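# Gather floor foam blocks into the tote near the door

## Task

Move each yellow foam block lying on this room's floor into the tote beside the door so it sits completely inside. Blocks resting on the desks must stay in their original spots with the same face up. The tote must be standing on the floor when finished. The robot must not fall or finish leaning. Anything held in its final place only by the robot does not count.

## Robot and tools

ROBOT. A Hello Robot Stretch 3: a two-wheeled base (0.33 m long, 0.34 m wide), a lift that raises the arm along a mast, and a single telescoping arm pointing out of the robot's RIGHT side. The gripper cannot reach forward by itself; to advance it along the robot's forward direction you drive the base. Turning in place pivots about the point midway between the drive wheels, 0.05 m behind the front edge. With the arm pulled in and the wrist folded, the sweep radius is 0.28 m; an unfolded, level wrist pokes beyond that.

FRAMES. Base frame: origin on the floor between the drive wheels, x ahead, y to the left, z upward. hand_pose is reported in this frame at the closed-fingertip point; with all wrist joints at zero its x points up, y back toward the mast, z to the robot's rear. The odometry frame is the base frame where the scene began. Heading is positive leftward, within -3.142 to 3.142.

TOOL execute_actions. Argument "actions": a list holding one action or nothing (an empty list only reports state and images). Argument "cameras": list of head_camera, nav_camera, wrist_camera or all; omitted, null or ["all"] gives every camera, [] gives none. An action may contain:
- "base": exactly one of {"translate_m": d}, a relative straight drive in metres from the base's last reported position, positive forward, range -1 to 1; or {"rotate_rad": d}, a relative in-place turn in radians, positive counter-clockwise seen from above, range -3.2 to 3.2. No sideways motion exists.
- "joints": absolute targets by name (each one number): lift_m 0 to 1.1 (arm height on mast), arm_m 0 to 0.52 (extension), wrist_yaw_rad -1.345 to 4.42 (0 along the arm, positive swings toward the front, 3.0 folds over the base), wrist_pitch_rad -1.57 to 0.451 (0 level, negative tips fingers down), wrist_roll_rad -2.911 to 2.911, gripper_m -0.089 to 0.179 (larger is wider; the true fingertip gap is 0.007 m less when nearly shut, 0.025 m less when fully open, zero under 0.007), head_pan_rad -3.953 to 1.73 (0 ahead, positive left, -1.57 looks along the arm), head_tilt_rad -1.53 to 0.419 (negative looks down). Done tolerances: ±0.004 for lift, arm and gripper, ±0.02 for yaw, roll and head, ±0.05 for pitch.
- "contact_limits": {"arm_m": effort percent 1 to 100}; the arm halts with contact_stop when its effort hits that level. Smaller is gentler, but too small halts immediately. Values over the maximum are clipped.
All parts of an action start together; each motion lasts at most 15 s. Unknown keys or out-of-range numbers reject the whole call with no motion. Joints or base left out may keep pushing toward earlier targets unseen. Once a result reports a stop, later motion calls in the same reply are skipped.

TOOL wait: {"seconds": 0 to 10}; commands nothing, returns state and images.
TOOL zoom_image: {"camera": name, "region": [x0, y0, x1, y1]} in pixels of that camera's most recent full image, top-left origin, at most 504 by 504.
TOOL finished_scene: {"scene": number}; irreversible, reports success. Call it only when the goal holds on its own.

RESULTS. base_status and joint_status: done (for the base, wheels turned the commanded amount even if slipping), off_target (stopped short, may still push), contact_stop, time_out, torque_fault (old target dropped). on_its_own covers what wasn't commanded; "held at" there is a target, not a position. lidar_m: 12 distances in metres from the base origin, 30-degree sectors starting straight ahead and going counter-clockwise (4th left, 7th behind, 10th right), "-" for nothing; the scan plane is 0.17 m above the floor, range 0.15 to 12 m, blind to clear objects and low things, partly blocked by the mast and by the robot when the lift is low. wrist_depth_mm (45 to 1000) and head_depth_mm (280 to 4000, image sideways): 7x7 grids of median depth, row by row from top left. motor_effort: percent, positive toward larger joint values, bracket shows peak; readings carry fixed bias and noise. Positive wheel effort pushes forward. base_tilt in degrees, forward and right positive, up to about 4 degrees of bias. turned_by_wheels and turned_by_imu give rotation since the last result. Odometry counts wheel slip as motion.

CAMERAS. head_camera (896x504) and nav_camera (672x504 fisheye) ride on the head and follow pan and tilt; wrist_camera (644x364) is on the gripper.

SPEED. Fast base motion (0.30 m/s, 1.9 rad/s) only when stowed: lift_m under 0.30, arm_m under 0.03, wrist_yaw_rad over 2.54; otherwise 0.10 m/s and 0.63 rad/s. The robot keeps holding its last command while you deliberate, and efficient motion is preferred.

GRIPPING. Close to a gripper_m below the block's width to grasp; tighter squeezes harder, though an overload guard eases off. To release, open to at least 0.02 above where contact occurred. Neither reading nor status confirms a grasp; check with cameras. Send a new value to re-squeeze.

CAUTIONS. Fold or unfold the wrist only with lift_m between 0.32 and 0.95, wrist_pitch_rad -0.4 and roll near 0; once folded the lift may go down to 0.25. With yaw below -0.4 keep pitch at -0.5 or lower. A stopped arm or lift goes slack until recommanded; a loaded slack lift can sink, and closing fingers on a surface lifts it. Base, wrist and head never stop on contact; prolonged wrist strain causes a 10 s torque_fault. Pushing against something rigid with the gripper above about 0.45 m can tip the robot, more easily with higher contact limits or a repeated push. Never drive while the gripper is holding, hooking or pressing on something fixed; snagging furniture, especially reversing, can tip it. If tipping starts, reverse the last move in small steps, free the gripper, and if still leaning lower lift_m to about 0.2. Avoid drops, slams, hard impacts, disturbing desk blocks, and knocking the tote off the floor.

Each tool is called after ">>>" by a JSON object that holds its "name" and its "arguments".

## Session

>>> {"name": "execute_actions", "arguments": {"actions": [{"joints":{"head_pan_rad":0.6,"head_tilt_rad":-0.7}}]}}

>>> {"name": "execute_actions", "arguments": {"actions": [{"joints":{"head_pan_rad":-0.9}}], "cameras": ["nav_camera","head_camera"]}}

>>> {"name": "execute_actions", "arguments": {"actions": [{"joints":{"head_pan_rad":-2.4}}], "cameras": ["nav_camera","head_camera"]}}

>>> {"name": "execute_actions", "arguments": {"actions": [{"joints":{"head_pan_rad":-3.9}}], "cameras": ["nav_camera","head_camera"]}}

Scene clock: 0.93 s.
base_odometry: x=+0.000 y=+0.000 heading=+0.000 (m, m, rad; odometry frame)
turned_by_wheels: +0.000 (rad since the last result)
turned_by_imu: +0.000 (rad since the last result)
base_tilt: forward=-0.5 right=+1.9 (deg)
lidar_m: 1.67 2.15 1.02 0.87 0.87 0.99 1.59 1.58 1.01 0.86 0.86 0.99
head_depth_mm: 1778 1947 2173 2099 1734 1440 1235 / 1812 1995 2230 2153 1714 1438 1237 / 1871 2104 2306 2160 1725 1433 1227 / 1943 2160 2422 2126 1700 1415 1214 / 1993 2218 2497 2117 1697 1422 1219 / 2035 2288 2573 2106 1693 1408 1212 / 2107 2365 2542 1903 1671 1395 1202
base_status: not commanded
joint_positions: lift_m=+0.406 arm_m=+0.001 wrist_yaw_rad=+2.997 wrist_pitch_rad=-0.562 wrist_roll_rad=+0.016 gripper_m=+0.037 head_pan_rad=+0.593 head_tilt_rad=-0.691
joint_status: all done
motor_effort: left_wheel=+0(0) right_wheel=+0(0) lift_m=+18(19) arm_m=-1(1) wrist_yaw_rad=+0(1) wrist_pitch_rad=+4(4) wrist_roll_rad=+0(1) gripper_m=-1(0) head_pan_rad=+3(38) head_tilt_rad=-3(31) (%)
hand_pose: x=+0.0083 y=+0.0559 z=+0.3873 quat_wxyz=(+0.246, +0.697, +0.145, +0.658) (m; base frame)
wrist_depth_mm: 727 - 876 979 - - - / 792 - 983 - - - - / 798 - 905 960 - - - / 684 690 763 787 841 876 933 / 598 612 665 681 718 755 784 / 527 558 - 589 620 643 665 / - - - 524 545 567 588
pictures: head_camera (sideways: a quarter turn clockwise sets it upright), nav_camera (sideways: a quarter turn counterclockwise sets it upright), wrist_camera
Images, in order (width x height): head_camera 896x504, nav_camera 672x504, wrist_camera 644x364.

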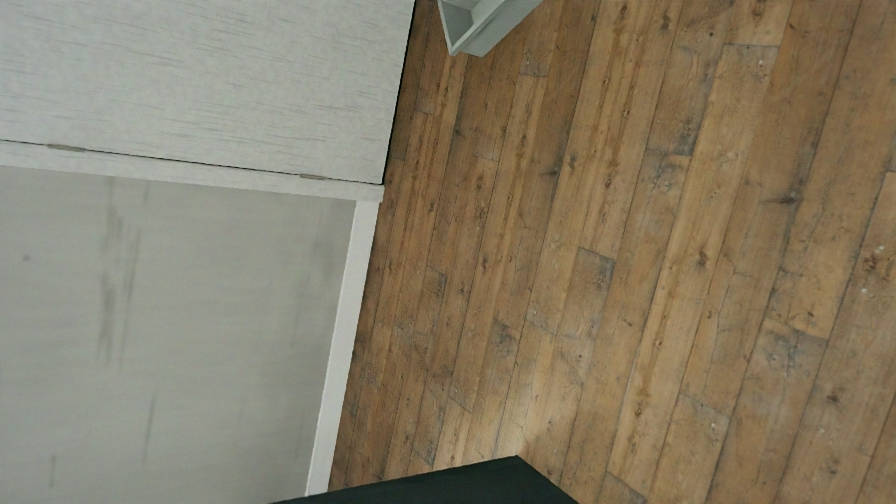

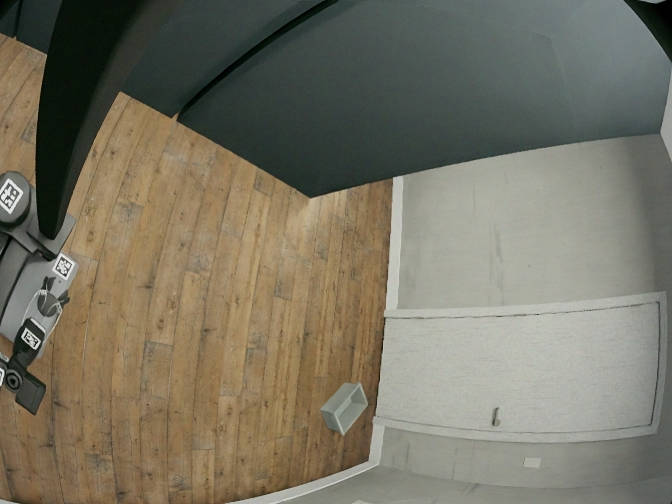

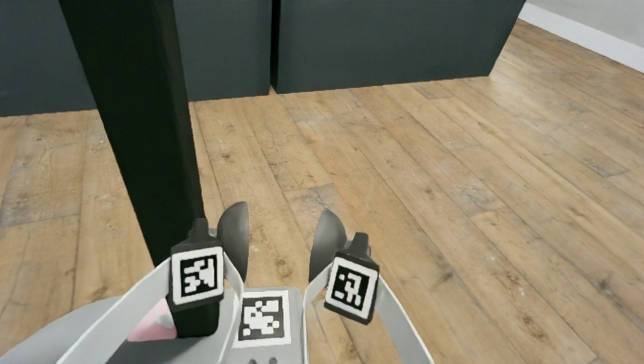

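Scene clock: 2.23 s.
base_odometry: x=+0.000 y=+0.000 heading=+0.000 (m, m, rad; odometry frame)
turned_by_wheels: +0.000 (rad since the last result)
turned_by_imu: +0.000 (rad since the last result)
base_tilt: forward=-0.5 right=+2.0 (deg)
lidar_m: 1.66 2.15 1.02 0.87 0.87 0.99 1.58 1.58 1.01 0.86 0.86 0.98
head_depth_mm: 688 759 839 941 1077 1242 1231 / 711 787 874 984 1133 1313 1224 / 735 814 912 1031 1198 1365 1223 / 760 846 953 1082 1265 1394 1219 / 790 882 999 1137 1344 1417 1212 / 821 920 1048 1208 1434 1405 1206 / 854 968 1099 1280 1546 1394 1201
base_status: not commanded
joint_positions: lift_m=+0.406 arm_m=+0.001 wrist_yaw_rad=+2.997 wrist_pitch_rad=-0.562 wrist_roll_rad=+0.016 gripper_m=+0.037 head_pan_rad=-0.893 head_tilt_rad=-0.691
joint_status: all done
motor_effort: left_wheel=+0(1) right_wheel=+0(0) lift_m=+19(19) arm_m=-1(1) wrist_yaw_rad=+1(1) wrist_pitch_rad=+4(4) wrist_roll_rad=+1(0) gripper_m=+1(1) head_pan_rad=-3(45) head_tilt_rad=-4(4) (%)
hand_pose: x=+0.0083 y=+0.0559 z=+0.3873 quat_wxyz=(+0.246, +0.697, +0.145, +0.658) (m; base frame)
wrist_depth_mm: 728 - 891 979 - - - / 801 - 976 - - - - / 791 - 911 956 - - - / 684 698 772 791 834 887 942 / 603 610 663 683 707 751 789 / 533 559 - 586 618 641 676 / - - - 525 546 559 587
pictures: head_camera (sideways: a quarter turn clockwise sets it upright), nav_camera (sideways: a quarter turn counterclockwise sets it upright)
Images, in order (width x height): head_camera 896x504, nav_camera 672x504.

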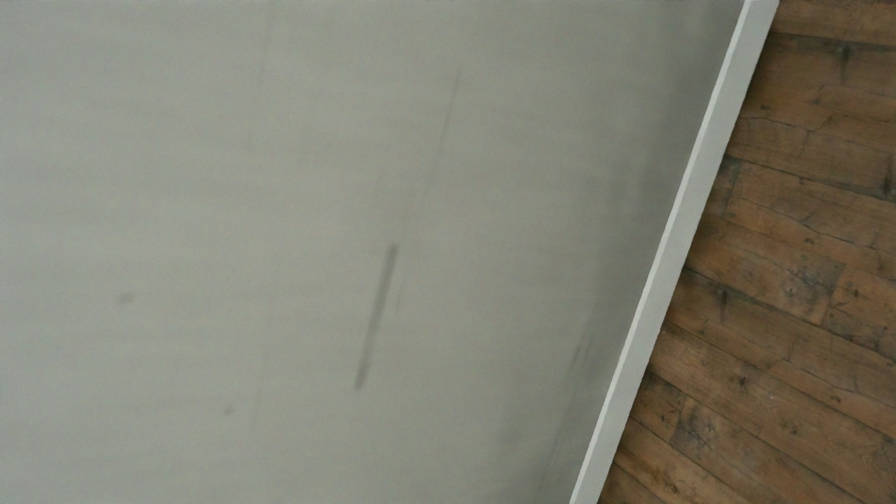

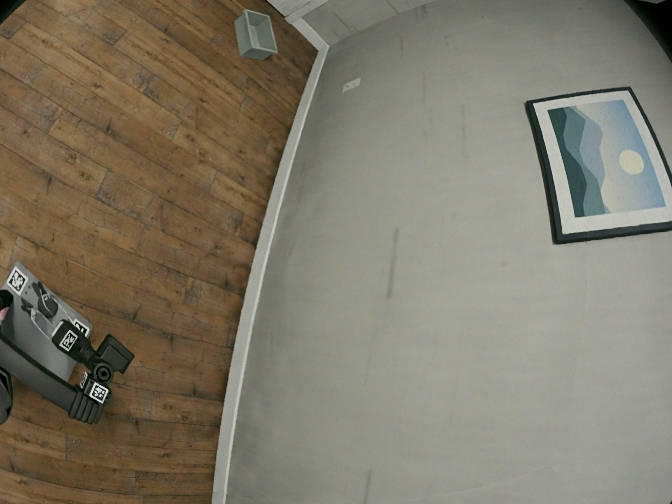

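Scene clock: 3.53 s.
base_odometry: x=+0.000 y=+0.000 heading=+0.000 (m, m, rad; odometry frame)
turned_by_wheels: +0.000 (rad since the last result)
turned_by_imu: +0.000 (rad since the last result)
base_tilt: forward=-0.7 right=+1.8 (deg)
lidar_m: 1.67 2.15 1.02 0.87 0.87 0.99 1.59 1.58 1.01 0.86 0.86 0.98
head_depth_mm: 1331 1448 1598 1784 1750 1437 1230 / 1371 1518 1688 1873 1725 1435 1224 / 1439 1589 1755 1978 1708 1425 1224 / 1491 1664 1866 2033 1706 1416 1210 / 1466 1645 1826 1989 1696 1412 1211 / 1265 1365 1509 1664 1659 1409 1211 / 1099 1189 1285 1392 1512 1410 1204
base_status: not commanded
joint_positions: lift_m=+0.406 arm_m=+0.001 wrist_yaw_rad=+2.997 wrist_pitch_rad=-0.562 wrist_roll_rad=+0.016 gripper_m=+0.037 head_pan_rad=-2.393 head_tilt_rad=-0.691
joint_status: all done
motor_effort: left_wheel=+0(1) right_wheel=+0(0) lift_m=+18(18) arm_m=-2(1) wrist_yaw_rad=+1(0) wrist_pitch_rad=+4(4) wrist_roll_rad=+0(0) gripper_m=+0(2) head_pan_rad=-4(45) head_tilt_rad=-3(3) (%)
hand_pose: x=+0.0083 y=+0.0559 z=+0.3873 quat_wxyz=(+0.246, +0.697, +0.145, +0.658) (m; base frame)
wrist_depth_mm: 727 - 876 986 - - - / 793 - 979 - - - - / 802 - 915 946 - - - / 683 688 756 781 836 893 948 / 598 610 661 683 709 748 794 / 533 558 - 595 622 646 671 / - - - 529 543 565 585
pictures: head_camera (sideways: a quarter turn clockwise sets it upright), nav_camera (sideways: a quarter turn counterclockwise sets it upright)
Images, in order (width x height): head_camera 896x504, nav_camera 672x504.

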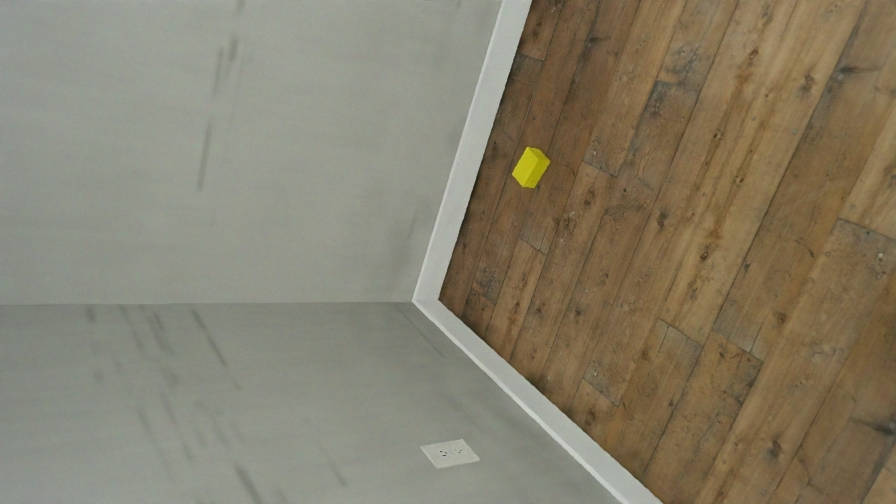

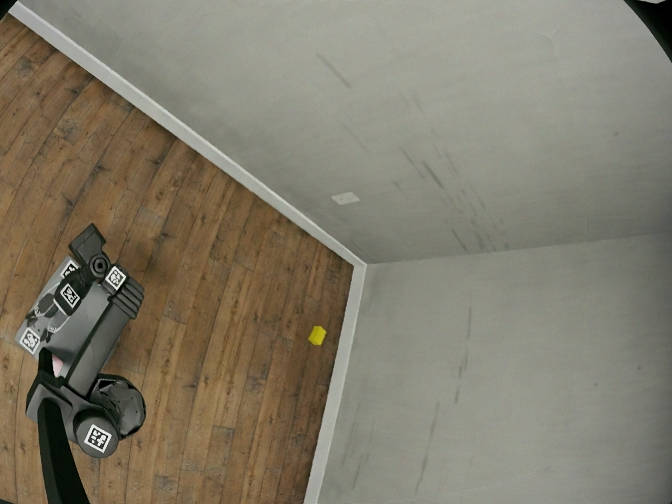

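Scene clock: 4.83 s.
base_odometry: x=+0.000 y=+0.000 heading=+0.000 (m, m, rad; odometry frame)
turned_by_wheels: +0.000 (rad since the last result)
turned_by_imu: +0.000 (rad since the last result)
base_tilt: forward=-0.6 right=+2.0 (deg)
lidar_m: 1.67 2.14 1.02 0.87 0.87 0.99 1.58 1.58 1.01 0.86 0.86 0.98
head_depth_mm: - - - - - 1261 1229 / - - - - - - - / 787 865 974 1106 1268 - - / 827 919 1035 1174 1365 1425 1220 / 874 972 1108 1269 1502 1410 1210 / 926 1041 1188 1391 1592 1413 1217 / 985 1105 1276 1506 1658 1398 1199
base_status: not commanded
joint_positions: lift_m=+0.406 arm_m=+0.001 wrist_yaw_rad=+2.997 wrist_pitch_rad=-0.562 wrist_roll_rad=+0.016 gripper_m=+0.037 head_pan_rad=-3.893 head_tilt_rad=-0.692
joint_status: all done
motor_effort: left_wheel=+0(1) right_wheel=+0(0) lift_m=+18(19) arm_m=-1(2) wrist_yaw_rad=+0(0) wrist_pitch_rad=+4(4) wrist_roll_rad=+1(1) gripper_m=+0(1) head_pan_rad=-3(43) head_tilt_rad=-4(3) (%)
hand_pose: x=+0.0083 y=+0.0559 z=+0.3873 quat_wxyz=(+0.246, +0.697, +0.145, +0.658) (m; base frame)
wrist_depth_mm: 727 - 879 980 - - - / 792 - 960 - - - - / 801 - 906 955 - - - / 684 690 760 800 835 884 952 / 593 610 660 688 705 754 788 / 529 554 - 595 625 639 666 / - - - 527 545 567 588
pictures: head_camera (sideways: a quarter turn clockwise sets it upright), nav_camera (sideways: a quarter turn counterclockwise sets it upright)
Images, in order (width x height): head_camera 896x504, nav_camera 672x504.

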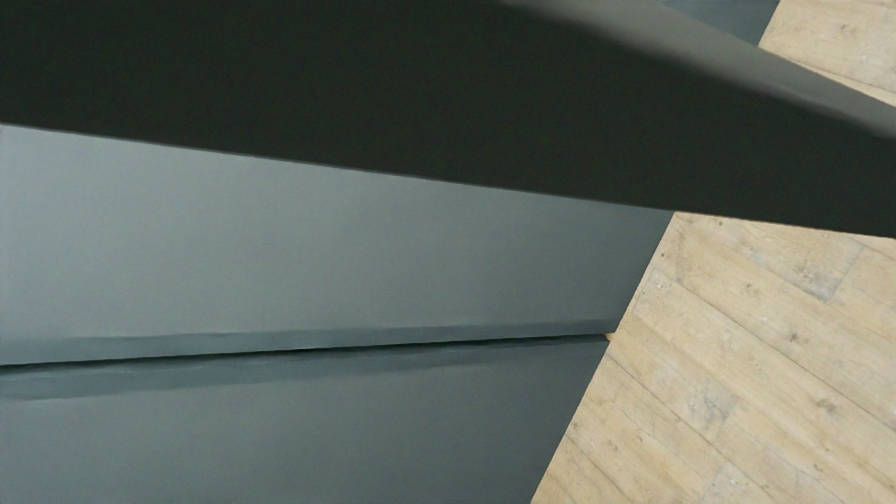

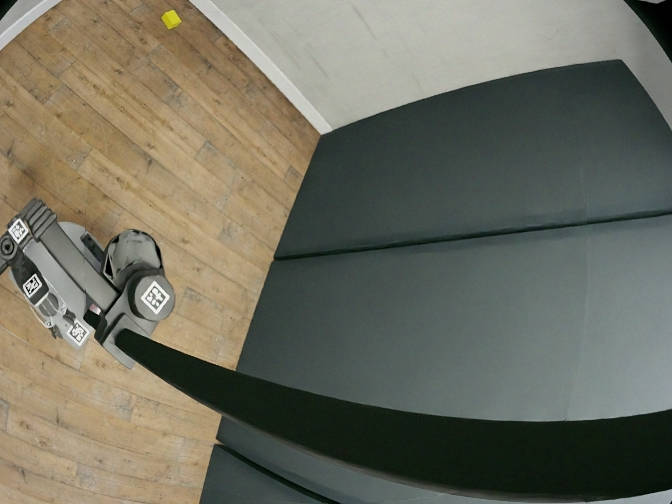

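>>> {"name": "execute_actions", "arguments": {"actions": [{"base":{"rotate_rad":0.28},"joints":{"lift_m":0.29,"wrist_pitch_rad":-0.35,"wrist_yaw_rad":2.7,"head_pan_rad":-1.5,"head_tilt_rad":-1.2}}], "cameras": []}}

>>> {"name": "execute_actions", "arguments": {"actions": [{"base":{"translate_m":-1}}], "cameras": []}}

>>> {"name": "execute_actions", "arguments": {"actions": [{"base":{"rotate_rad":-0.75},"joints":{"wrist_yaw_rad":0,"arm_m":0.18}}], "cameras": []}}

>>> {"name": "execute_actions", "arguments": {"actions": [{"joints":{"lift_m":0.25,"wrist_pitch_rad":-1.5,"wrist_roll_rad":-0.4,"arm_m":0.31,"gripper_m":0.16}}], "cameras": ["head_camera","wrist_camera"]}}

Scene clock: 23.03 s.
base_odometry: x=+0.000 y=+0.000 heading=+0.280 (m, m, rad; odometry frame)
turned_by_wheels: +0.280 (rad since the last result)
turned_by_imu: +0.283 (rad since the last result)
base_tilt: forward=-0.6 right=+1.9 (deg)
lidar_m: 2.15 1.23 0.90 0.87 0.90 1.23 1.58 1.22 0.89 0.86 0.89 1.22
head_depth_mm: 867 1065 1363 1416 1298 1203 1135 / 873 1070 1375 1414 1301 1217 - / 881 1077 1392 1400 1290 - - / 885 1087 1398 1395 1292 - - / 889 1093 1404 1392 1284 1186 1103 / 896 1102 1408 1384 1272 1181 1091 / 900 1107 1429 1375 1268 1179 1096
base_status: done
joint_positions: lift_m=+0.290 arm_m=+0.001 wrist_yaw_rad=+2.703 wrist_pitch_rad=-0.369 wrist_roll_rad=+0.016 gripper_m=+0.037 head_pan_rad=-1.507 head_tilt_rad=-1.186
joint_status: all done
motor_effort: left_wheel=-2(6) right_wheel=+4(9) lift_m=+11(16) arm_m=-1(1) wrist_yaw_rad=-2(4) wrist_pitch_rad=+5(7) wrist_roll_rad=+0(0) gripper_m=-1(0) head_pan_rad=+4(42) head_tilt_rad=-5(27) (%)
hand_pose: x=+0.0765 y=+0.0626 z=+0.3143 quat_wxyz=(+0.278, +0.711, -0.026, +0.645) (m; base frame)
wrist_depth_mm: 699 767 856 964 - - - / 746 818 926 - - - - / 792 875 979 - - - - / 701 741 791 849 913 972 - / 582 604 653 688 709 762 811 / 500 515 526 540 586 614 641 / - - 463 472 499 519 542
pictures: none
No camera images: the call's "cameras" was empty. Leave "cameras" out to get every camera's image.

Scene clock: 27.97 s.
base_odometry: x=-0.961 y=-0.276 heading=+0.280 (m, m, rad; odometry frame)
turned_by_wheels: +0.000 (rad since the last result)
turned_by_imu: -0.004 (rad since the last result)
base_tilt: forward=-0.5 right=+1.7 (deg)
lidar_m: 3.12 1.23 0.90 0.86 0.84 0.61 0.58 0.61 0.83 0.86 0.89 1.21
head_depth_mm: 869 1067 1373 1416 1303 1199 1129 / 878 1072 1380 1426 1298 1213 - / 881 1084 1399 1411 1293 - - / 886 1093 1411 1395 1291 - - / 889 1091 1408 1393 1279 1180 1101 / 897 1106 1408 1383 1271 1180 1104 / 903 1109 1431 1374 1273 1183 1100
base_status: done
joint_positions: lift_m=+0.290 arm_m=+0.001 wrist_yaw_rad=+2.703 wrist_pitch_rad=-0.368 wrist_roll_rad=+0.016 gripper_m=+0.037 head_pan_rad=-1.506 head_tilt_rad=-1.186
joint_status: not commanded
motor_effort: left_wheel=-2(10) right_wheel=+3(7) lift_m=+11(11) arm_m=-1(1) wrist_yaw_rad=-2(2) wrist_pitch_rad=+5(6) wrist_roll_rad=+0(0) gripper_m=+1(0) head_pan_rad=+3(3) head_tilt_rad=-6(5) (%)
hand_pose: x=+0.0766 y=+0.0627 z=+0.3145 quat_wxyz=(+0.278, +0.711, -0.027, +0.645) (m; base frame)
wrist_depth_mm: 706 773 850 955 - - - / 753 830 923 - - - - / 794 883 967 - - - - / 699 746 785 853 931 980 - / 580 607 663 688 713 761 801 / 496 518 520 542 595 620 648 / - - 464 473 498 516 542
pictures: none
No camera images: the call's "cameras" was empty. Leave "cameras" out to get every camera's image.

Scene clock: 30.53 s.
base_odometry: x=-0.961 y=-0.276 heading=-0.470 (m, m, rad; odometry frame)
turned_by_wheels: -0.750 (rad since the last result)
turned_by_imu: -0.756 (rad since the last result)
base_tilt: forward=-0.4 right=+1.9 (deg)
lidar_m: 1.02 1.83 1.66 0.98 0.86 0.87 0.66 0.58 0.58 0.69 0.86 0.86
head_depth_mm: 646 737 865 1043 1258 1205 1135 / 712 829 985 1220 1301 1214 - / 796 939 1155 1386 1283 - - / 902 1091 1376 1407 1270 - - / 1033 1278 1486 1394 1273 1188 1105 / 1005 1203 1438 1373 1273 1175 1097 / 924 1086 1323 1378 1277 1176 1097
base_status: done
joint_positions: lift_m=+0.290 arm_m=+0.180 wrist_yaw_rad=+0.004 wrist_pitch_rad=-0.368 wrist_roll_rad=+0.016 gripper_m=+0.037 head_pan_rad=-1.506 head_tilt_rad=-1.186
joint_status: all done
motor_effort: left_wheel=+2(9) right_wheel=-3(11) lift_m=+11(11) arm_m=+3(3) wrist_yaw_rad=-2(4) wrist_pitch_rad=+5(5) wrist_roll_rad=+0(0) gripper_m=+0(1) head_pan_rad=+3(3) head_tilt_rad=-6(5) (%)
hand_pose: x=-0.0207 y=-0.5551 z=+0.3146 quat_wxyz=(+0.690, +0.130, -0.700, -0.129) (m; base frame)
wrist_depth_mm: 435 498 486 364 289 240 205 / 460 534 527 387 301 249 213 / 487 572 572 409 315 258 219 / 514 600 618 435 332 269 227 / 538 594 579 500 350 280 235 / 493 518 521 523 361 293 244 / 430 441 456 467 373 307 254
pictures: none
No camera images: the call's "cameras" was empty. Leave "cameras" out to get every camera's image.

Scene clock: 32.73 s.
base_odometry: x=-0.961 y=-0.276 heading=-0.470 (m, m, rad; odometry frame)
turned_by_wheels: +0.000 (rad since the last result)
turned_by_imu: +0.000 (rad since the last result)
base_tilt: forward=-0.4 right=+1.9 (deg)
lidar_m: 1.01 1.83 1.66 0.98 0.86 0.86 0.66 0.58 0.58 0.69 0.86 0.86
head_depth_mm: 647 738 868 1040 1256 1204 1131 / 711 828 988 1228 1290 1211 - / 798 938 1154 1353 1293 - - / 901 1091 1380 1400 1276 - - / 1029 1264 1492 1391 1276 1183 1108 / 999 1198 1456 1379 1266 1181 1102 / 932 1092 1327 1382 1264 1169 1089
base_status: not commanded
joint_positions: lift_m=+0.250 arm_m=+0.310 wrist_yaw_rad=+0.002 wrist_pitch_rad=-1.496 wrist_roll_rad=-0.396 gripper_m=+0.160 head_pan_rad=-1.506 head_tilt_rad=-1.186
joint_status: all done
motor_effort: left_wheel=+3(3) right_wheel=-3(3) lift_m=+11(11) arm_m=+3(2) wrist_yaw_rad=-2(3) wrist_pitch_rad=-1(5) wrist_roll_rad=-2(2) gripper_m=-1(82) head_pan_rad=+3(3) head_tilt_rad=-5(6) (%)
hand_pose: x=-0.0216 y=-0.4499 z=+0.1318 quat_wxyz=(+0.611, +0.567, -0.405, -0.377) (m; base frame)
wrist_depth_mm: 263 267 275 282 289 297 247 / 266 273 279 287 294 301 254 / 270 276 283 288 301 308 266 / 275 281 287 251 305 314 277 / - 287 293 257 310 320 289 / - 290 298 306 316 328 303 / 288 296 304 312 323 332 314
pictures: head_camera (sideways: a quarter turn clockwise sets it upright), wrist_camera
Images, in order (width x height): head_camera 896x504, wrist_camera 644x364.

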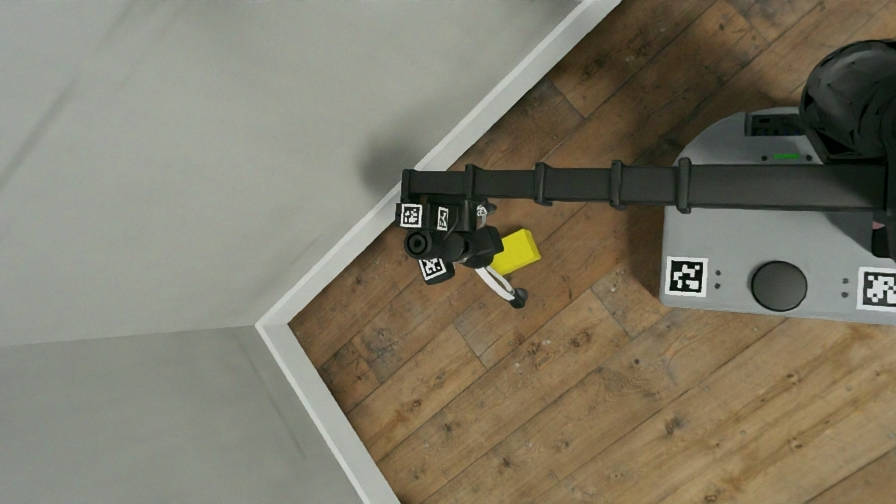

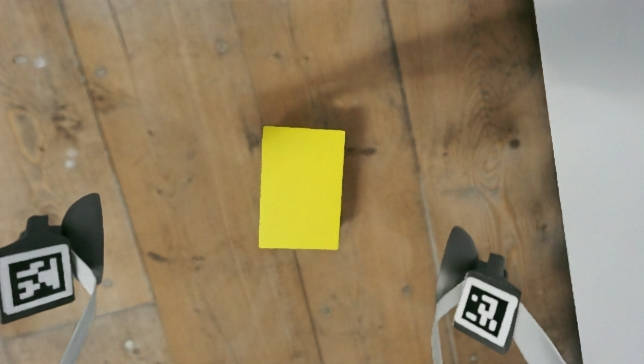

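>>> {"name": "execute_actions", "arguments": {"actions": [{"base":{"translate_m":-0.009},"joints":{"lift_m":0.15,"arm_m":0.327,"wrist_roll_rad":-0.45}}], "cameras": ["wrist_camera"]}}

>>> {"name": "execute_actions", "arguments": {"actions": [{"joints":{"gripper_m":0.02}}], "cameras": []}}

>>> {"name": "execute_actions", "arguments": {"actions": [{"joints":{"lift_m":0.293,"arm_m":0.18,"wrist_pitch_rad":-0.3,"wrist_yaw_rad":0.8,"wrist_roll_rad":0,"head_pan_rad":-0.6,"head_tilt_rad":-1.0}}], "cameras": ["wrist_camera"]}}

>>> {"name": "execute_actions", "arguments": {"actions": [{"joints":{"wrist_yaw_rad":2.7,"arm_m":0.01},"base":{"rotate_rad":0.8}}], "cameras": []}}

>>> {"name": "execute_actions", "arguments": {"actions": [{"base":{"translate_m":1}}], "cameras": []}}

>>> {"name": "execute_actions", "arguments": {"actions": [{"base":{"translate_m":1}}], "cameras": ["head_camera"]}}

Scene clock: 51.47 s.
base_odometry: x=-0.969 y=-0.272 heading=-0.470 (m, m, rad; odometry frame)
turned_by_wheels: +0.000 (rad since the last result)
turned_by_imu: +0.001 (rad since the last result)
base_tilt: forward=-0.5 right=+1.9 (deg)
lidar_m: 1.02 1.85 1.64 0.98 0.86 0.86 0.66 0.58 0.58 0.68 0.87 0.87
head_depth_mm: 637 730 856 1029 1252 1207 1121 / 704 820 972 1210 1297 1210 - / 785 929 1141 1353 1314 - - / 890 1075 1372 1428 1285 - - / 1018 1279 1488 1397 1277 1190 1102 / 1015 1210 1456 1380 1267 1181 1104 / 933 1103 1338 1372 1262 1169 1093
base_status: done
joint_positions: lift_m=+0.150 arm_m=+0.327 wrist_yaw_rad=+0.002 wrist_pitch_rad=-1.497 wrist_roll_rad=-0.445 gripper_m=+0.160 head_pan_rad=-1.506 head_tilt_rad=-1.186
joint_status: all done
motor_effort: left_wheel=+2(4) right_wheel=-3(11) lift_m=+11(12) arm_m=+3(3) wrist_yaw_rad=-1(2) wrist_pitch_rad=-1(2) wrist_roll_rad=-2(3) gripper_m=+0(2) head_pan_rad=+3(3) head_tilt_rad=-7(5) (%)
hand_pose: x=-0.0216 y=-0.4666 z=+0.0318 quat_wxyz=(+0.620, +0.576, -0.390, -0.363) (m; base frame)
wrist_depth_mm: 172 175 180 185 190 195 200 / 175 178 183 189 193 199 204 / 177 181 185 190 197 202 208 / 180 184 146 149 200 206 212 / - 188 148 151 204 211 216 / - 191 151 154 207 216 220 / 189 195 199 206 212 219 225
pictures: wrist_camera
Images, in order (width x height): wrist_camera 644x364.

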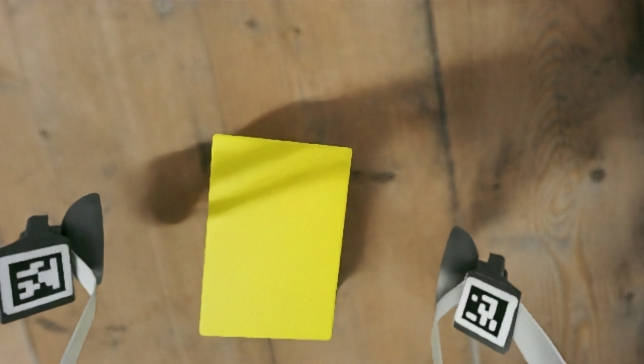

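Scene clock: 53.37 s.
base_odometry: x=-0.969 y=-0.272 heading=-0.470 (m, m, rad; odometry frame)
turned_by_wheels: +0.000 (rad since the last result)
turned_by_imu: +0.000 (rad since the last result)
base_tilt: forward=-0.6 right=+1.9 (deg)
lidar_m: 1.02 1.84 1.65 0.98 0.86 0.86 0.66 0.58 0.58 0.68 0.87 0.87
head_depth_mm: 639 732 854 1024 1261 1207 1114 / 704 823 981 1217 1298 1209 - / 786 932 1136 1356 1310 - - / 893 1081 1363 1435 1284 - - / 1018 1274 1482 1392 1280 1192 1102 / 1014 1200 1454 1378 1268 1183 1101 / 935 1089 1333 1373 1267 1178 1092
base_status: not commanded
joint_positions: lift_m=+0.150 arm_m=+0.327 wrist_yaw_rad=+0.002 wrist_pitch_rad=-1.497 wrist_roll_rad=-0.445 gripper_m=+0.021 head_pan_rad=-1.506 head_tilt_rad=-1.186
joint_status: all done
motor_effort: left_wheel=+3(3) right_wheel=-3(3) lift_m=+11(11) arm_m=+3(3) wrist_yaw_rad=-2(2) wrist_pitch_rad=-1(1) wrist_roll_rad=-2(2) gripper_m=-15(89) head_pan_rad=+3(3) head_tilt_rad=-5(6) (%)
hand_pose: x=-0.0216 y=-0.4666 z=+0.0318 quat_wxyz=(+0.620, +0.576, -0.390, -0.363) (m; base frame)
wrist_depth_mm: 172 175 180 185 190 195 200 / 174 178 183 188 194 199 205 / 177 181 184 190 197 202 208 / 180 184 143 147 200 206 212 / 183 187 145 149 204 210 217 / 186 - 148 152 208 214 221 / 188 194 196 205 212 218 226
pictures: none
No camera images: the call's "cameras" was empty. Leave "cameras" out to get every camera's image.

Scene clock: 55.70 s.
base_odometry: x=-0.969 y=-0.272 heading=-0.470 (m, m, rad; odometry frame)
turned_by_wheels: +0.000 (rad since the last result)
turned_by_imu: +0.000 (rad since the last result)
base_tilt: forward=-0.6 right=+1.9 (deg)
lidar_m: 1.02 1.84 1.64 0.98 0.86 0.86 0.66 0.58 0.58 0.68 0.87 0.87
head_depth_mm: 762 883 1054 1317 1400 1269 1109 / 776 899 1084 1352 1392 1245 1123 / 788 921 1112 1399 1389 1235 1123 / 803 943 1139 1451 1367 1228 1129 / 818 969 1172 1468 1372 1225 1113 / 838 988 1211 1479 1356 1222 1109 / 855 1013 1246 1478 1360 1214 1101
base_status: not commanded
joint_positions: lift_m=+0.293 arm_m=+0.180 wrist_yaw_rad=+0.797 wrist_pitch_rad=-0.322 wrist_roll_rad=-0.005 gripper_m=+0.021 head_pan_rad=-0.607 head_tilt_rad=-1.002
joint_status: all done
motor_effort: left_wheel=+3(3) right_wheel=-3(3) lift_m=+25(26) arm_m=-5(5) wrist_yaw_rad=+2(5) wrist_pitch_rad=+7(8) wrist_roll_rad=+3(4) gripper_m=-14(14) head_pan_rad=+3(47) head_tilt_rad=+1(16) (%)
hand_pose: x=+0.1470 y=-0.4899 z=+0.3274 quat_wxyz=(+0.689, +0.375, -0.597, +0.167) (m; base frame)
wrist_depth_mm: 515 510 506 500 500 494 450 / 549 552 537 539 528 531 437 / 595 594 574 571 572 559 425 / 636 633 143 147 619 597 413 / 613 650 146 149 661 589 403 / 516 - 148 151 648 540 394 / 440 457 448 468 517 513 386
pictures: wrist_camera
Images, in order (width x height): wrist_camera 644x364.

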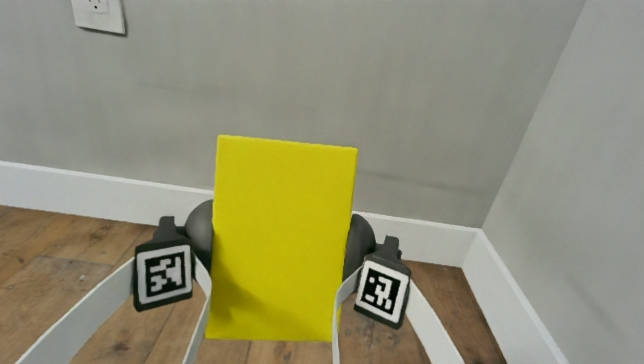

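Scene clock: 58.30 s.
base_odometry: x=-0.969 y=-0.272 heading=+0.330 (m, m, rad; odometry frame)
turned_by_wheels: +0.800 (rad since the last result)
turned_by_imu: +0.808 (rad since the last result)
base_tilt: forward=-0.6 right=+1.9 (deg)
lidar_m: 3.13 1.17 0.88 0.86 0.78 0.59 0.58 0.61 0.86 0.87 0.91 1.29
head_depth_mm: 987 1096 1218 1369 1403 1243 1124 / 1105 1237 1406 1523 1386 1242 1132 / 1250 1423 1631 1582 1383 1237 1146 / 1436 1664 1777 1569 1377 1230 1118 / 1689 1959 1785 1557 1369 1217 1106 / 2071 2098 1784 1541 1363 1220 1100 / 2421 2102 1767 1531 1359 1212 1109
base_status: done
joint_positions: lift_m=+0.293 arm_m=+0.010 wrist_yaw_rad=+2.697 wrist_pitch_rad=-0.321 wrist_roll_rad=-0.003 gripper_m=+0.021 head_pan_rad=-0.607 head_tilt_rad=-1.001
joint_status: all done
motor_effort: left_wheel=-2(8) right_wheel=+3(13) lift_m=+25(25) arm_m=-4(5) wrist_yaw_rad=+3(5) wrist_pitch_rad=+6(6) wrist_roll_rad=+2(3) gripper_m=-14(15) head_pan_rad=+3(3) head_tilt_rad=-1(1) (%)
hand_pose: x=+0.0801 y=+0.0572 z=+0.3274 quat_wxyz=(+0.265, +0.704, -0.043, +0.657) (m; base frame)
wrist_depth_mm: 706 770 843 936 - - - / 749 823 899 - - - - / 803 875 939 - - - - / 738 805 143 146 - - - / 617 659 145 149 796 843 902 / 521 - 148 151 650 671 708 / - 481 300 472 517 552 589
pictures: none
No camera images: the call's "cameras" was empty. Leave "cameras" out to get every camera's image.

Scene clock: 63.30 s.
base_odometry: x=-0.023 y=+0.052 heading=+0.330 (m, m, rad; odometry frame)
turned_by_wheels: +0.000 (rad since the last result)
turned_by_imu: +0.005 (rad since the last result)
base_tilt: forward=-0.7 right=+1.8 (deg)
lidar_m: 2.15 1.10 0.83 0.81 0.86 1.21 1.57 1.24 0.94 0.91 0.97 1.37
head_depth_mm: 1045 1157 1298 1460 1396 1239 1126 / 1169 1306 1485 1550 1395 1242 1132 / 1327 1512 1702 1570 1390 1235 1148 / 1534 1778 1800 1555 1368 1233 1128 / 1799 2025 1792 1554 1373 1226 1118 / 2145 2120 1792 1551 1359 1221 1101 / 2067 2068 1778 1539 1355 1222 1101
base_status: done
joint_positions: lift_m=+0.293 arm_m=+0.010 wrist_yaw_rad=+2.697 wrist_pitch_rad=-0.321 wrist_roll_rad=-0.003 gripper_m=+0.021 head_pan_rad=-0.607 head_tilt_rad=-1.001
joint_status: not commanded
motor_effort: left_wheel=-2(5) right_wheel=+3(14) lift_m=+25(25) arm_m=-5(4) wrist_yaw_rad=+3(3) wrist_pitch_rad=+6(6) wrist_roll_rad=+2(2) gripper_m=-14(14) head_pan_rad=+3(3) head_tilt_rad=+0(1) (%)
hand_pose: x=+0.0800 y=+0.0573 z=+0.3275 quat_wxyz=(+0.265, +0.704, -0.043, +0.657) (m; base frame)
wrist_depth_mm: 676 722 797 883 978 - - / 708 771 851 957 - - - / 759 840 886 - - - - / 746 798 144 147 - - - / 610 644 145 149 804 835 916 / 521 - 148 151 649 658 712 / - 477 300 471 520 552 585
pictures: none
No camera images: the call's "cameras" was empty. Leave "cameras" out to get every camera's image.

Scene clock: 68.30 s.
base_odometry: x=+0.923 y=+0.375 heading=+0.330 (m, m, rad; odometry frame)
turned_by_wheels: +0.000 (rad since the last result)
turned_by_imu: +0.005 (rad since the last result)
base_tilt: forward=-0.5 right=+1.9 (deg)
lidar_m: 1.16 1.24 0.78 0.76 0.80 1.14 2.57 1.30 0.99 0.97 1.02 1.19
head_depth_mm: 1117 1226 1377 1503 1399 1241 1124 / 1243 1384 1570 1573 1397 1239 1130 / 1375 1592 1751 1566 1387 1240 1146 / 1327 1557 1765 1502 1358 1241 1130 / 1227 1439 1686 1517 1366 1228 1107 / 1147 1323 1583 1539 1362 1215 1105 / 1084 1241 1460 1540 1357 1214 1100
base_status: done
joint_positions: lift_m=+0.293 arm_m=+0.010 wrist_yaw_rad=+2.697 wrist_pitch_rad=-0.321 wrist_roll_rad=-0.003 gripper_m=+0.021 head_pan_rad=-0.607 head_tilt_rad=-1.001
joint_status: not commanded
motor_effort: left_wheel=-2(6) right_wheel=+4(13) lift_m=+25(25) arm_m=-5(5) wrist_yaw_rad=+3(2) wrist_pitch_rad=+6(6) wrist_roll_rad=+2(2) gripper_m=-14(16) head_pan_rad=+3(4) head_tilt_rad=+0(0) (%)
hand_pose: x=+0.0800 y=+0.0573 z=+0.3275 quat_wxyz=(+0.265, +0.704, -0.043, +0.657) (m; base frame)
wrist_depth_mm: 631 675 752 - - - - / 672 723 801 - - - - / 707 776 848 - - - - / 729 798 143 147 - - - / 607 651 145 149 786 840 906 / 518 - 148 152 647 659 716 / - 475 302 469 519 555 584
pictures: head_camera (sideways: a quarter turn clockwise sets it upright)
Images, in order (width x height): head_camera 896x504.

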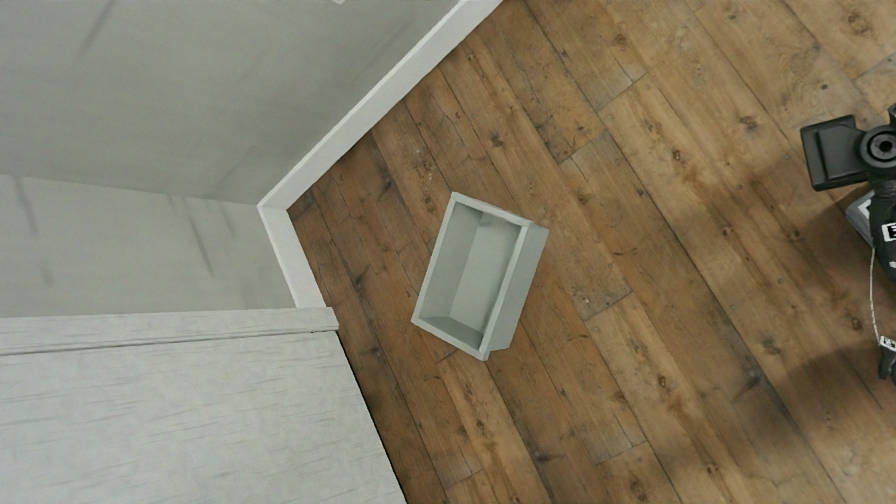

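>>> {"name": "execute_actions", "arguments": {"actions": [{"base":{"translate_m":0.36},"joints":{"head_pan_rad":-1.5,"head_tilt_rad":-1.2,"lift_m":0.34,"wrist_yaw_rad":0,"arm_m":0.25}}], "cameras": []}}

>>> {"name": "execute_actions", "arguments": {"actions": [{"base":{"rotate_rad":0.5},"joints":{"wrist_pitch_rad":-1.5,"arm_m":0.40}}], "cameras": ["head_camera","wrist_camera"]}}

Scene clock: 85.07 s.
base_odometry: x=+1.264 y=+0.492 heading=+0.329 (m, m, rad; odometry frame)
turned_by_wheels: +0.000 (rad since the last result)
turned_by_imu: +0.002 (rad since the last result)
base_tilt: forward=-0.4 right=+2.0 (deg)
lidar_m: 0.80 0.86 1.23 0.75 0.78 1.11 2.93 1.33 1.01 0.99 1.04 0.82
head_depth_mm: 985 1197 1494 1421 1292 1210 1140 / 997 1217 1491 1406 1296 1208 - / 1013 1233 1493 1438 1289 - - / 1022 1255 1465 1366 1287 - - / 1046 1281 1503 1386 1278 1191 1101 / 1051 1305 1497 1347 1263 1181 1103 / 1072 1326 1502 1346 1249 1175 1093
base_status: done
joint_positions: lift_m=+0.340 arm_m=+0.250 wrist_yaw_rad=+0.003 wrist_pitch_rad=-0.320 wrist_roll_rad=-0.003 gripper_m=+0.021 head_pan_rad=-1.494 head_tilt_rad=-1.186
joint_status: all done
motor_effort: left_wheel=-2(6) right_wheel=+3(13) lift_m=+25(25) arm_m=+3(3) wrist_yaw_rad=-2(5) wrist_pitch_rad=+6(7) wrist_roll_rad=+2(2) gripper_m=-15(14) head_pan_rad=-3(47) head_tilt_rad=-5(21) (%)
hand_pose: x=-0.0207 y=-0.6302 z=+0.3746 quat_wxyz=(+0.700, +0.114, -0.696, -0.112) (m; base frame)
wrist_depth_mm: 471 469 452 453 451 445 438 / 504 499 485 485 479 475 469 / 544 536 519 517 521 508 502 / 585 581 143 147 558 545 542 / 630 620 145 149 605 601 591 / 575 - 148 152 641 635 633 / 493 502 494 525 576 608 644
pictures: none
No camera images: the call's "cameras" was empty. Leave "cameras" out to get every camera's image.

Scene clock: 87.43 s.
base_odometry: x=+1.264 y=+0.492 heading=+0.829 (m, m, rad; odometry frame)
turned_by_wheels: +0.500 (rad since the last result)
turned_by_imu: +0.505 (rad since the last result)
base_tilt: forward=-0.4 right=+1.8 (deg)
lidar_m: 0.86 1.21 0.76 0.78 1.08 2.93 1.36 1.02 0.99 1.04 0.82 0.80
head_depth_mm: 1002 1164 1402 1412 1303 1205 1137 / 1065 1258 1476 1402 1291 1211 - / 1147 1380 1557 1373 1308 - - / 1242 1517 1545 1361 1284 - - / 1293 1552 1517 1370 1285 1186 1102 / 1152 1330 1492 1380 1271 1174 1097 / 999 1144 1365 1371 1264 1175 1094
base_status: done
joint_positions: lift_m=+0.340 arm_m=+0.400 wrist_yaw_rad=+0.002 wrist_pitch_rad=-1.496 wrist_roll_rad=-0.003 gripper_m=+0.021 head_pan_rad=-1.494 head_tilt_rad=-1.186
joint_status: all done
motor_effort: left_wheel=-1(7) right_wheel=+3(11) lift_m=+25(25) arm_m=+3(3) wrist_yaw_rad=-1(2) wrist_pitch_rad=-1(5) wrist_roll_rad=+2(2) gripper_m=-14(15) head_pan_rad=-3(3) head_tilt_rad=-5(5) (%)
hand_pose: x=-0.0216 y=-0.5397 z=+0.2209 quat_wxyz=(+0.520, +0.482, -0.517, -0.480) (m; base frame)
wrist_depth_mm: 246 351 358 368 379 383 392 / 267 341 332 310 311 391 402 / 268 363 369 376 359 399 404 / 272 371 143 146 351 405 413 / 273 351 145 149 402 411 420 / 274 - 148 152 410 418 428 / 380 391 391 408 417 426 436
pictures: head_camera (sideways: a quarter turn clockwise sets it upright), wrist_camera
Images, in order (width x height): head_camera 896x504, wrist_camera 644x364.

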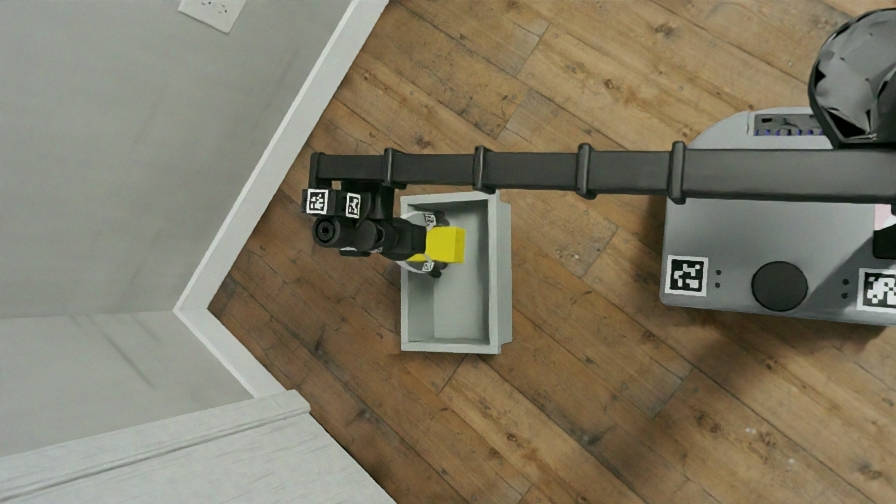

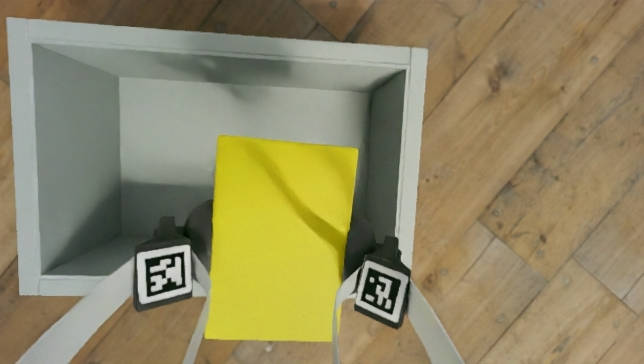

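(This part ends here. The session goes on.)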